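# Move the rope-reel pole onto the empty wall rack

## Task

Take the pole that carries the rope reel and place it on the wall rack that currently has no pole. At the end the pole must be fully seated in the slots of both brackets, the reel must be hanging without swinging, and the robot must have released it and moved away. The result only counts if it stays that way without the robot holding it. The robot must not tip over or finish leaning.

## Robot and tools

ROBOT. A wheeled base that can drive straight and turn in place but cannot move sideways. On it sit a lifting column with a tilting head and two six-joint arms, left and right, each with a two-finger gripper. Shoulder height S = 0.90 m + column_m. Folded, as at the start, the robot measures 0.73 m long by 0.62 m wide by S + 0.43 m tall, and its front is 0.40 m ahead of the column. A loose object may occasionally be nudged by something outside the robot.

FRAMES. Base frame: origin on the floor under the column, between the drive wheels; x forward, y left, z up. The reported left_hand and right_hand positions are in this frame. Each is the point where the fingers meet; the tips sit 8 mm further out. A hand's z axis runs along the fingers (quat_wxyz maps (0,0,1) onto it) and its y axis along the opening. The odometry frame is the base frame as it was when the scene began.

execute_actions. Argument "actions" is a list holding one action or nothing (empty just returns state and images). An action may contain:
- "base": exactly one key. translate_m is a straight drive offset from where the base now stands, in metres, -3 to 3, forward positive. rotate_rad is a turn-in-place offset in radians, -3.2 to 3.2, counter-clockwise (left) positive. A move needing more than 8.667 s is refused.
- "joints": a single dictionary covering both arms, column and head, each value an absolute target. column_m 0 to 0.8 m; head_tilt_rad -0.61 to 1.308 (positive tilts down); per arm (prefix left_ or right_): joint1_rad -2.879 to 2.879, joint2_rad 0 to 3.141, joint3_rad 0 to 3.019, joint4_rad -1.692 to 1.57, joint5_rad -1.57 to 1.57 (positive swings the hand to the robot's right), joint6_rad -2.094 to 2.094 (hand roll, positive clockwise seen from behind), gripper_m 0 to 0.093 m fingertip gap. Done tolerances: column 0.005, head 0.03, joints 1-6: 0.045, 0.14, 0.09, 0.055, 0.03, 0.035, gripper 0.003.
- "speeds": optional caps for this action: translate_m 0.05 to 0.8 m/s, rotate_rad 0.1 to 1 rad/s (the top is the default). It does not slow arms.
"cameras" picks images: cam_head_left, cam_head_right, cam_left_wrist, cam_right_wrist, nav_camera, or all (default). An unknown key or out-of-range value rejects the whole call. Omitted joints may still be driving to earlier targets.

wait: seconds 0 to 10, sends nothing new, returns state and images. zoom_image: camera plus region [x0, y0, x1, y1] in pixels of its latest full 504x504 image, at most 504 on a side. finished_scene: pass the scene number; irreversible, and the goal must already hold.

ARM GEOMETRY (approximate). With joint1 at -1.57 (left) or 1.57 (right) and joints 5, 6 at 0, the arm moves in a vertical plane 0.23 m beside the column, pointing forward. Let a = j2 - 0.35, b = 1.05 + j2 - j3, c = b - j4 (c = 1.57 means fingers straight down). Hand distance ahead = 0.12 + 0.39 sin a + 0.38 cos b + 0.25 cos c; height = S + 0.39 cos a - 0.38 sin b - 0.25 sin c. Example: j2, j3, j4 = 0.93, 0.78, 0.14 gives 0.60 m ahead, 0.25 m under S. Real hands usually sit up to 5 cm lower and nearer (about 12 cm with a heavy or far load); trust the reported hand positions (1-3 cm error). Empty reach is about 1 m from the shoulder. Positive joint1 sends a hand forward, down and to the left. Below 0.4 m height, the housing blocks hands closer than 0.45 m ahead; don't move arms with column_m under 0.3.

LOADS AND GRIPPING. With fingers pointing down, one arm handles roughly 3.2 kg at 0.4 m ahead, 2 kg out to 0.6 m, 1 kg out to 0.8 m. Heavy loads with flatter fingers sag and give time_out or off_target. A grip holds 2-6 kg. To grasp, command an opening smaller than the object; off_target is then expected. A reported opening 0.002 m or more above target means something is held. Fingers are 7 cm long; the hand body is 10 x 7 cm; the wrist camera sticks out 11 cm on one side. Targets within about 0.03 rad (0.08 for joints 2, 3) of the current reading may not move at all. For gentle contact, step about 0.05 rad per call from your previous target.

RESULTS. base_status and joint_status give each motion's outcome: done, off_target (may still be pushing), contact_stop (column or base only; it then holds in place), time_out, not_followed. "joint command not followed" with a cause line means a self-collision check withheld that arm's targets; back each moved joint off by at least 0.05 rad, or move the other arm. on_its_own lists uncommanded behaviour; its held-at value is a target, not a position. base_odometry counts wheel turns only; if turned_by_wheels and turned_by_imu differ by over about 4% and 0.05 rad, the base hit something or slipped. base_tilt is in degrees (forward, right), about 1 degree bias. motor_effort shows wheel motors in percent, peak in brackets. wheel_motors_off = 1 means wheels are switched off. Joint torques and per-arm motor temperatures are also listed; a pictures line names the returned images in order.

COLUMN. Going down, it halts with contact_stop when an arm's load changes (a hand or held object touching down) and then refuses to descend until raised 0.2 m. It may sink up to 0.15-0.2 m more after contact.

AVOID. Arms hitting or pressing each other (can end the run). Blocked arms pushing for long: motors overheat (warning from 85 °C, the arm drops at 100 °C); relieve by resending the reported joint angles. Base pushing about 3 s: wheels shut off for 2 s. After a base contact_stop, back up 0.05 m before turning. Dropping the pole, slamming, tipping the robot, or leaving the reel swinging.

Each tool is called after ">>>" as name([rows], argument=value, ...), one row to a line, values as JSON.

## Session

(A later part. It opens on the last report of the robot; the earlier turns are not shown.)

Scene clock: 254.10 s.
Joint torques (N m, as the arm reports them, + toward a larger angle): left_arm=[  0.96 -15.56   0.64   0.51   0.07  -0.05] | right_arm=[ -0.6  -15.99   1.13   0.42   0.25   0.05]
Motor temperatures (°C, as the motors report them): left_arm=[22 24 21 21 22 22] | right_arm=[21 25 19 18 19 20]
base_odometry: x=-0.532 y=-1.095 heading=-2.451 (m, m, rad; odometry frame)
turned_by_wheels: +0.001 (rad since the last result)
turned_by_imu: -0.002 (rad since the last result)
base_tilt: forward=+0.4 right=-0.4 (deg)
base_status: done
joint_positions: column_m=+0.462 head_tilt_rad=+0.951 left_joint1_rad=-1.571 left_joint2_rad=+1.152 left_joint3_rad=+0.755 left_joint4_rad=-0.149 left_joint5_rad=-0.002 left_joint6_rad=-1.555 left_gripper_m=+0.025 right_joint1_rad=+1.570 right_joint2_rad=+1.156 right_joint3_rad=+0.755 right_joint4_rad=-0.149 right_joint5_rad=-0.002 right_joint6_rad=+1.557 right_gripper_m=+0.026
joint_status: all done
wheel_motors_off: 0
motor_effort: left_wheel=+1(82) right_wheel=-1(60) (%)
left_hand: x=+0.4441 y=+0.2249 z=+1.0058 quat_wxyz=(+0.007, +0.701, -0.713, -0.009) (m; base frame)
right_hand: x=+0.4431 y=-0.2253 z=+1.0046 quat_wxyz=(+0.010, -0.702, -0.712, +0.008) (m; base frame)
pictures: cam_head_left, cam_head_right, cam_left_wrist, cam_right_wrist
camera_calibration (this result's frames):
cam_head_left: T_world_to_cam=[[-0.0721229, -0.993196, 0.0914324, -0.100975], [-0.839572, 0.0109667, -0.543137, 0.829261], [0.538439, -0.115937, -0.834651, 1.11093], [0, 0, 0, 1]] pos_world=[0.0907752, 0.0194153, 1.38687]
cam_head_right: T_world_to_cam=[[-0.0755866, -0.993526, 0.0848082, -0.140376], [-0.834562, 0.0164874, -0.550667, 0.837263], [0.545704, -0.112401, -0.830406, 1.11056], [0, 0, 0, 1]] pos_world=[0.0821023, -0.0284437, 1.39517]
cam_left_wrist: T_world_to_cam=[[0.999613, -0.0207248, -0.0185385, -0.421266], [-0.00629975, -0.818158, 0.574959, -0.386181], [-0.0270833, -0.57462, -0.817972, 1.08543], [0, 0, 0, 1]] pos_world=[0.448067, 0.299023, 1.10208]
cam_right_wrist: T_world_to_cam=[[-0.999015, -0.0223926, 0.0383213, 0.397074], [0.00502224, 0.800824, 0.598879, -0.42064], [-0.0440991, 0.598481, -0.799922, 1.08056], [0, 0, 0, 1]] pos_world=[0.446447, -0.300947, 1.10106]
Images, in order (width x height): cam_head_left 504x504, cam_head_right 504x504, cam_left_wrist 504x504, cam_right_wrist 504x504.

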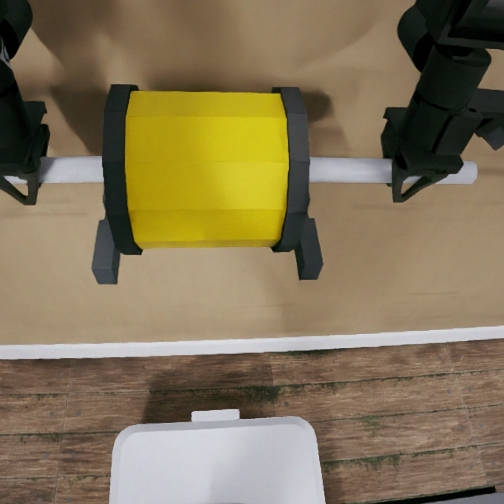

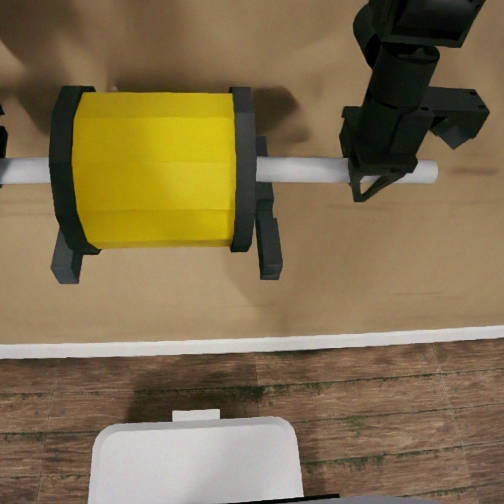

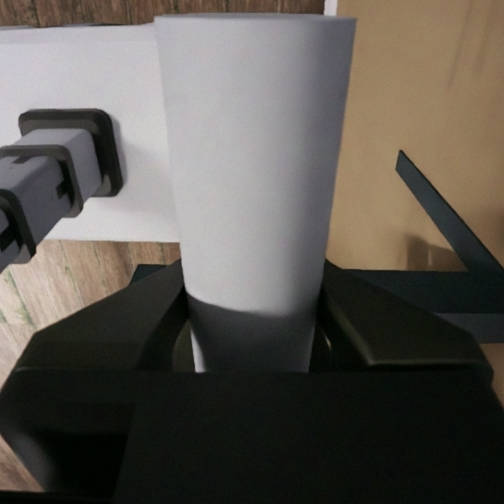

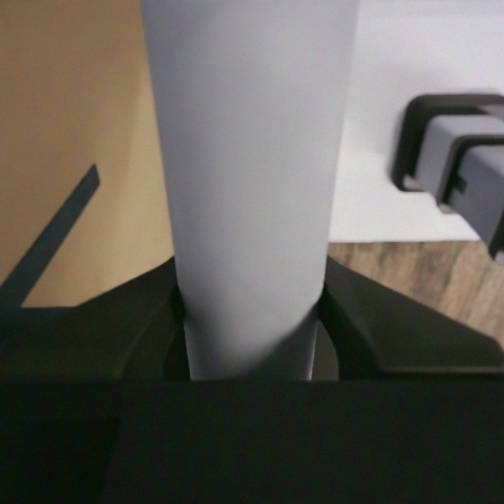

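>>> execute_actions([
  {"base": {"translate_m": 0.015}, "joints": {"column_m": 0.403}},
], cameras=["cam_head_left", "cam_head_right"])

Scene clock: 286.03 s.
Joint torques (N m, as the arm reports them, + toward a larger angle): left_arm=[  1.02 -15.35   0.58   0.61   0.07  -0.06] | right_arm=[ -0.5  -15.97   1.07   0.34   0.25   0.04]
Motor temperatures (°C, as the motors report them): left_arm=[22 24 21 21 22 22] | right_arm=[21 26 19 18 19 20]
base_odometry: x=-0.544 y=-1.105 heading=-2.451 (m, m, rad; odometry frame)
turned_by_wheels: +0.000 (rad since the last result)
turned_by_imu: -0.001 (rad since the last result)
base_tilt: forward=+0.3 right=-0.5 (deg)
base_status: done
joint_positions: column_m=+0.403 head_tilt_rad=+0.951 left_joint1_rad=-1.571 left_joint2_rad=+1.154 left_joint3_rad=+0.755 left_joint4_rad=-0.149 left_joint5_rad=-0.002 left_joint6_rad=-1.555 left_gripper_m=+0.025 right_joint1_rad=+1.570 right_joint2_rad=+1.157 right_joint3_rad=+0.756 right_joint4_rad=-0.149 right_joint5_rad=-0.002 right_joint6_rad=+1.557 right_gripper_m=+0.026
joint_status: all done
wheel_motors_off: 0
motor_effort: left_wheel=+1(37) right_wheel=+1(31) (%)
left_hand: x=+0.4436 y=+0.2249 z=+0.9464 quat_wxyz=(+0.008, +0.701, -0.713, -0.009) (m; base frame)
right_hand: x=+0.4429 y=-0.2253 z=+0.9454 quat_wxyz=(+0.010, -0.702, -0.712, +0.009) (m; base frame)
pictures: cam_head_left, cam_head_right
camera_calibration (this result's frames):
cam_head_left: T_world_to_cam=[[-0.0721156, -0.993196, 0.0914381, -0.0955976], [-0.839616, 0.0109667, -0.54307, 0.797179], [0.538373, -0.115937, -0.834694, 1.06183], [0, 0, 0, 1]] pos_world=[0.0907703, 0.0194153, 1.32797]
cam_head_right: T_world_to_cam=[[-0.0755799, -0.993526, 0.0848142, -0.135389], [-0.834606, 0.0164874, -0.5506, 0.804738], [0.545638, -0.112401, -0.830449, 1.06171], [0, 0, 0, 1]] pos_world=[0.0820981, -0.0284437, 1.33627]
Images, in order (width x height): cam_head_left 504x504, cam_head_right 504x504.

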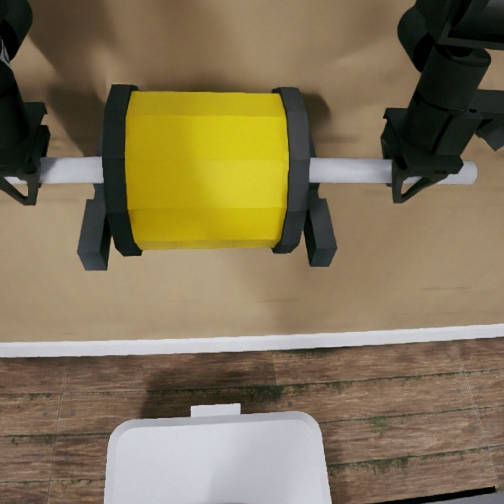

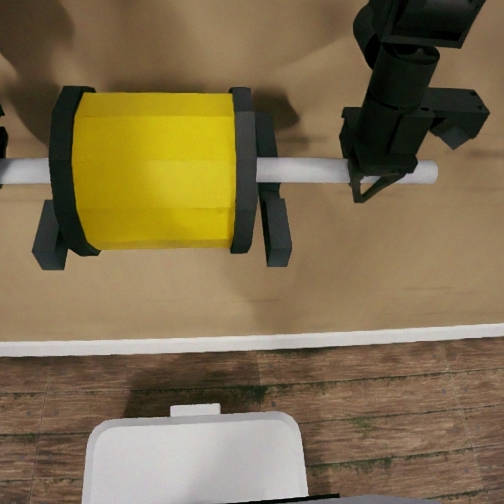

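>>> zoom_image(camera="cam_head_left", region=[50, 140, 180, 280])

>>> zoom_image(camera="cam_head_left", region=[260, 140, 390, 280])

Region (50, 140, 180, 280) of cam_head_left's 504x504 image, scaled by 3.600, with more detail than that image has; it fills the left 468 columns of this view, and the rest is white.

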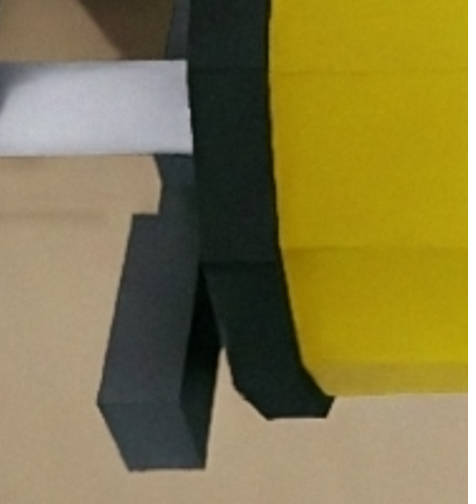

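Region (260, 140, 390, 280) of cam_head_left's 504x504 image, scaled by 3.600, with more detail than that image has; it fills the left 468 columns of this view, and the rest is white.

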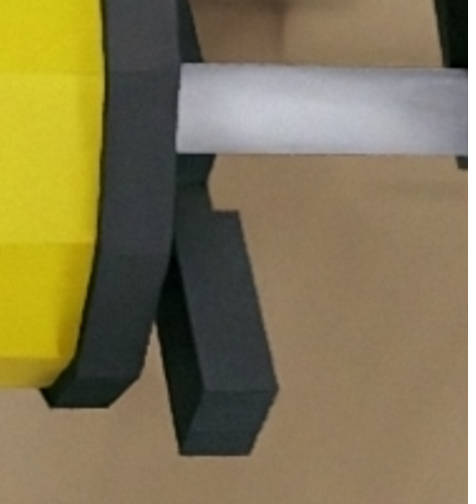

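>>> execute_actions([
  {"joints": {"column_m": 0.357}},
], cameras=["cam_head_left", "cam_head_right"])

Scene clock: 301.10 s.
Joint torques (N m, as the arm reports them, + toward a larger angle): left_arm=[  1.01 -13.83   1.35   0.64   0.07  -0.06] | right_arm=[ -0.79 -14.54   1.76   0.38   0.25   0.04]
Motor temperatures (°C, as the motors report them): left_arm=[22 24 21 21 22 22] | right_arm=[21 26 19 18 19 20]
base_odometry: x=-0.544 y=-1.105 heading=-2.451 (m, m, rad; odometry frame)
turned_by_wheels: +0.000 (rad since the last result)
turned_by_imu: -0.001 (rad since the last result)
base_tilt: forward=+0.3 right=-0.5 (deg)
base_status: not commanded
joint_positions: column_m=+0.357 head_tilt_rad=+0.951 left_joint1_rad=-1.571 left_joint2_rad=+1.137 left_joint3_rad=+0.746 left_joint4_rad=-0.150 left_joint5_rad=-0.002 left_joint6_rad=-1.555 left_gripper_m=+0.025 right_joint1_rad=+1.570 right_joint2_rad=+1.139 right_joint3_rad=+0.746 right_joint4_rad=-0.149 right_joint5_rad=-0.002 right_joint6_rad=+1.557 right_gripper_m=+0.026
joint_status: all done
wheel_motors_off: 0
motor_effort: left_wheel=+4(5) right_wheel=+0(4) (%)
left_hand: x=+0.4437 y=+0.2249 z=+0.9054 quat_wxyz=(+0.005, +0.701, -0.713, -0.007) (m; base frame)
right_hand: x=+0.4433 y=-0.2253 z=+0.9047 quat_wxyz=(+0.007, -0.702, -0.712, +0.006) (m; base frame)
pictures: cam_head_left, cam_head_right
camera_calibration (this result's frames):
cam_head_left: T_world_to_cam=[[-0.0721155, -0.993196, 0.0914382, -0.0913948], [-0.839616, 0.0109667, -0.543069, 0.772215], [0.538371, -0.115937, -0.834695, 1.02346], [0, 0, 0, 1]] pos_world=[0.0907702, 0.0194153, 1.282]
cam_head_right: T_world_to_cam=[[-0.0755798, -0.993526, 0.0848143, -0.131491], [-0.834607, 0.0164874, -0.550599, 0.779428], [0.545636, -0.112401, -0.83045, 1.02354], [0, 0, 0, 1]] pos_world=[0.082098, -0.0284437, 1.2903]
Images, in order (width x height): cam_head_left 504x504, cam_head_right 504x504.

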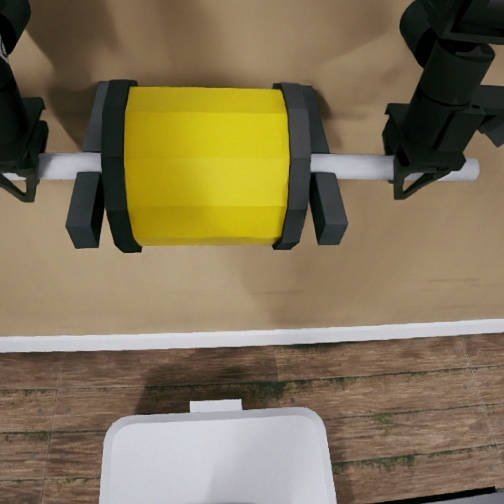

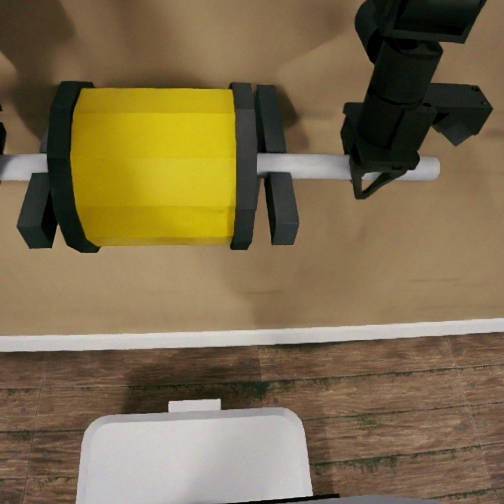

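Seated with load transferred. Release, raise, back away.

>>> execute_actions([
  {"joints": {"left_gripper_m": 0.07, "right_gripper_m": 0.07}},
], cameras=[])

>>> execute_actions([
  {"joints": {"column_m": 0.44}},
], cameras=["cam_left_wrist", "cam_right_wrist"])

Scene clock: 306.50 s.
Joint torques (N m, as the arm reports them, + toward a larger angle): left_arm=[  1.03 -13.75   1.3    0.64   0.07  -0.02] | right_arm=[ -0.76 -14.71   1.73   0.43   0.24   0.01]
Motor temperatures (°C, as the motors report them): left_arm=[22 24 21 21 22 22] | right_arm=[21 26 19 18 19 20]
base_odometry: x=-0.544 y=-1.105 heading=-2.451 (m, m, rad; odometry frame)
turned_by_wheels: +0.000 (rad since the last result)
turned_by_imu: +0.000 (rad since the last result)
base_tilt: forward=+0.4 right=-0.5 (deg)
base_status: not commanded
joint_positions: column_m=+0.357 head_tilt_rad=+0.951 left_joint1_rad=-1.571 left_joint2_rad=+1.137 left_joint3_rad=+0.748 left_joint4_rad=-0.150 left_joint5_rad=-0.002 left_joint6_rad=-1.558 left_gripper_m=+0.070 right_joint1_rad=+1.570 right_joint2_rad=+1.139 right_joint3_rad=+0.748 right_joint4_rad=-0.149 right_joint5_rad=-0.002 right_joint6_rad=+1.561 right_gripper_m=+0.070
joint_status: all done
wheel_motors_off: 0
motor_effort: left_wheel=+0(3) right_wheel=-1(4) (%)
left_hand: x=+0.4452 y=+0.2249 z=+0.9055 quat_wxyz=(+0.005, +0.703, -0.711, -0.006) (m; base frame)
right_hand: x=+0.4442 y=-0.2253 z=+0.9048 quat_wxyz=(+0.007, -0.704, -0.710, +0.005) (m; base frame)
pictures: none
No camera images: the call's "cameras" was empty. Leave "cameras" out to get every camera's image.

Scene clock: 308.17 s.
Joint torques (N m, as the arm reports them, + toward a larger angle): left_arm=[  1.   -14.12   1.2    0.65   0.07  -0.02] | right_arm=[ -0.67 -14.61   1.71   0.42   0.26   0.01]
Motor temperatures (°C, as the motors report them): left_arm=[22 24 21 21 22 22] | right_arm=[21 26 19 18 19 20]
base_odometry: x=-0.544 y=-1.105 heading=-2.451 (m, m, rad; odometry frame)
turned_by_wheels: +0.000 (rad since the last result)
turned_by_imu: +0.000 (rad since the last result)
base_tilt: forward=+0.3 right=-0.5 (deg)
base_status: not commanded
joint_positions: column_m=+0.440 head_tilt_rad=+0.951 left_joint1_rad=-1.571 left_joint2_rad=+1.137 left_joint3_rad=+0.748 left_joint4_rad=-0.150 left_joint5_rad=-0.002 left_joint6_rad=-1.558 left_gripper_m=+0.070 right_joint1_rad=+1.570 right_joint2_rad=+1.139 right_joint3_rad=+0.748 right_joint4_rad=-0.149 right_joint5_rad=-0.002 right_joint6_rad=+1.562 right_gripper_m=+0.070
joint_status: all done
wheel_motors_off: 0
motor_effort: left_wheel=+1(2) right_wheel=-3(2) (%)
left_hand: x=+0.4452 y=+0.2249 z=+0.9884 quat_wxyz=(+0.005, +0.703, -0.711, -0.006) (m; base frame)
right_hand: x=+0.4442 y=-0.2253 z=+0.9877 quat_wxyz=(+0.007, -0.704, -0.710, +0.005) (m; base frame)
pictures: cam_left_wrist, cam_right_wrist
camera_calibration (this result's frames):
cam_left_wrist: T_world_to_cam=[[0.999795, -0.017293, -0.0105242, -0.431414], [-0.00810132, -0.81822, 0.574848, -0.375236], [-0.0185519, -0.574645, -0.818193, 1.06764], [0, 0, 0, 1]] pos_world=[0.448093, 0.299028, 1.0847]
cam_right_wrist: T_world_to_cam=[[-0.999411, -0.0174383, 0.0295655, 0.408797], [0.00374117, 0.800867, 0.59883, -0.409861], [-0.0341206, 0.598588, -0.80033, 1.06304], [0, 0, 0, 1]] pos_world=[0.446361, -0.300949, 1.08413]
Images, in order (width x height): cam_left_wrist 504x504, cam_right_wrist 504x504.

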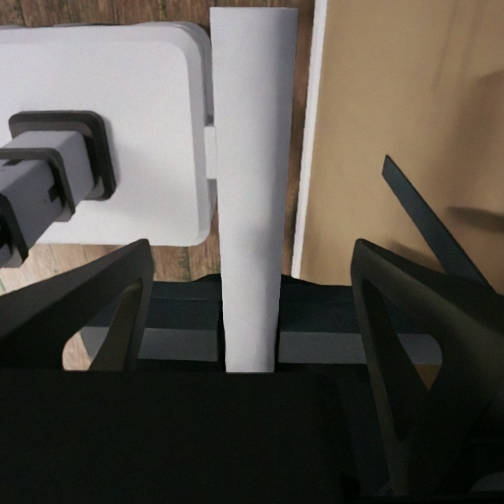

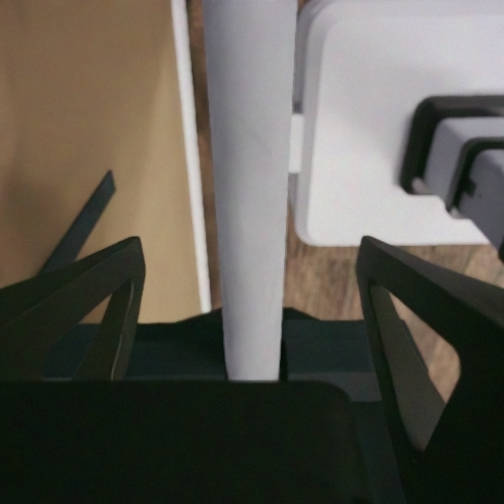

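>>> execute_actions([
  {"base": {"translate_m": -0.6}, "joints": {"head_tilt_rad": 0.5, "column_m": 0.47}},
], cameras=["cam_head_left"])

>>> zoom_image(camera="cam_head_left", region=[110, 160, 310, 300])

Scene clock: 317.47 s.
Joint torques (N m, as the arm reports them, + toward a larger angle): left_arm=[  1.07 -14.     1.19   0.69   0.06  -0.02] | right_arm=[ -0.58 -14.65   1.47   0.48   0.24  -0.02]
Motor temperatures (°C, as the motors report them): left_arm=[22 24 21 21 22 22] | right_arm=[21 25 19 18 19 20]
base_odometry: x=-0.081 y=-0.722 heading=-2.449 (m, m, rad; odometry frame)
turned_by_wheels: +0.002 (rad since the last result)
turned_by_imu: +0.003 (rad since the last result)
base_tilt: forward=+0.4 right=-0.5 (deg)
base_status: done
joint_positions: column_m=+0.470 head_tilt_rad=+0.518 left_joint1_rad=-1.571 left_joint2_rad=+1.137 left_joint3_rad=+0.751 left_joint4_rad=-0.150 left_joint5_rad=-0.002 left_joint6_rad=-1.559 left_gripper_m=+0.070 right_joint1_rad=+1.570 right_joint2_rad=+1.138 right_joint3_rad=+0.752 right_joint4_rad=-0.149 right_joint5_rad=-0.002 right_joint6_rad=+1.562 right_gripper_m=+0.070
joint_status: all done
wheel_motors_off: 0
motor_effort: left_wheel=+1(77) right_wheel=-4(46) (%)
left_hand: x=+0.4468 y=+0.2249 z=+1.0185 quat_wxyz=(+0.004, +0.703, -0.711, -0.005) (m; base frame)
right_hand: x=+0.4473 y=-0.2253 z=+1.0182 quat_wxyz=(+0.005, -0.704, -0.710, +0.003) (m; base frame)
pictures: cam_head_left
camera_calibration (this result's frames):
cam_head_left: T_world_to_cam=[[-0.103847, -0.993196, 0.0527006, -0.0437311], [-0.533937, 0.0109667, -0.845453, 1.25849], [0.839123, -0.115937, -0.531443, 0.661139], [0, 0, 0, 1]] pos_world=[0.112634, 0.0194153, 1.41765]
Images, in order (width x height): cam_head_left 504x504.

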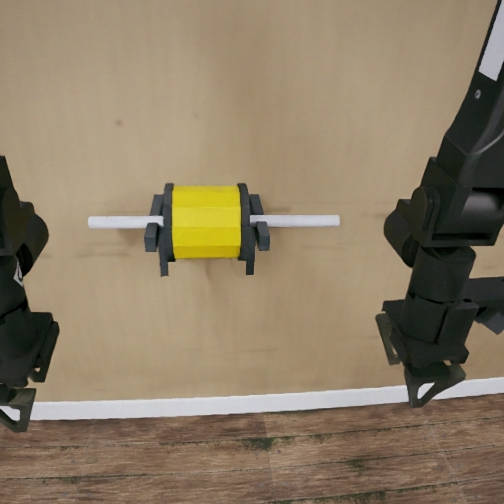

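Region (110, 160, 310, 300) of cam_head_left's 504x504 image, scaled by 2.520, with more detail than that image has; it fills the top 353 rows of this view, and the rest is white.

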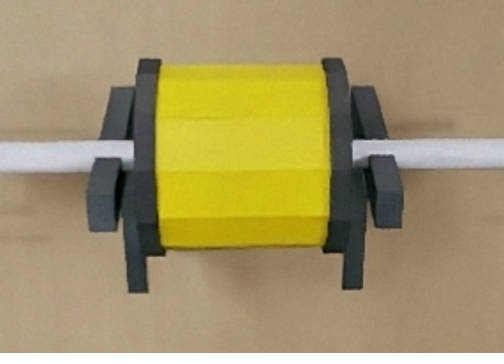

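>>> execute_actions(actions=[], cameras=["cam_head_left"])

>>> zoom_image(camera="cam_head_left", region=[110, 160, 310, 300])

Scene clock: 321.17 s.
Joint torques (N m, as the arm reports them, + toward a larger angle): left_arm=[  0.99 -13.94   1.05   0.65   0.07  -0.02] | right_arm=[ -0.6  -14.58   1.41   0.46   0.24   0.  ]
Motor temperatures (°C, as the motors report them): left_arm=[22 24 21 21 22 22] | right_arm=[21 25 19 18 19 20]
base_odometry: x=-0.081 y=-0.722 heading=-2.449 (m, m, rad; odometry frame)
turned_by_wheels: +0.000 (rad since the last result)
turned_by_imu: +0.000 (rad since the last result)
base_tilt: forward=+0.4 right=-0.5 (deg)
base_status: done
joint_positions: column_m=+0.470 head_tilt_rad=+0.518 left_joint1_rad=-1.571 left_joint2_rad=+1.137 left_joint3_rad=+0.751 left_joint4_rad=-0.150 left_joint5_rad=-0.002 left_joint6_rad=-1.559 left_gripper_m=+0.070 right_joint1_rad=+1.570 right_joint2_rad=+1.138 right_joint3_rad=+0.752 right_joint4_rad=-0.149 right_joint5_rad=-0.002 right_joint6_rad=+1.562 right_gripper_m=+0.070
joint_status: all done
wheel_motors_off: 0
motor_effort: left_wheel=+3(77) right_wheel=-4(46) (%)
left_hand: x=+0.4468 y=+0.2249 z=+1.0185 quat_wxyz=(+0.004, +0.703, -0.711, -0.005) (m; base frame)
right_hand: x=+0.4473 y=-0.2253 z=+1.0182 quat_wxyz=(+0.005, -0.704, -0.710, +0.003) (m; base frame)
pictures: cam_head_left
camera_calibration (this result's frames):
cam_head_left: T_world_to_cam=[[-0.103847, -0.993196, 0.0527005, -0.0437311], [-0.533937, 0.0109667, -0.845453, 1.25849], [0.839123, -0.115937, -0.531443, 0.661139], [0, 0, 0, 1]] pos_world=[0.112634, 0.0194153, 1.41765]
Images, in order (width x height): cam_head_left 504x504.

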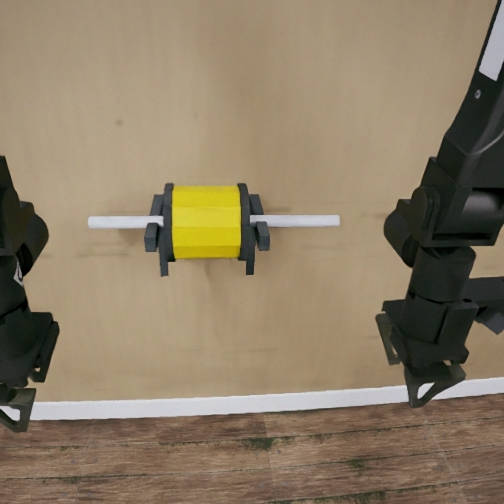

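Region (110, 160, 310, 300) of cam_head_left's 504x504 image, scaled by 2.520, with more detail than that image has; it fills the top 353 rows of this view, and the rest is white.

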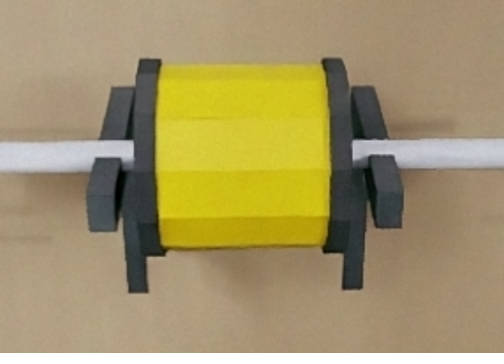

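>>> finished_scene(scene=2)

The scene is finished: the task was done.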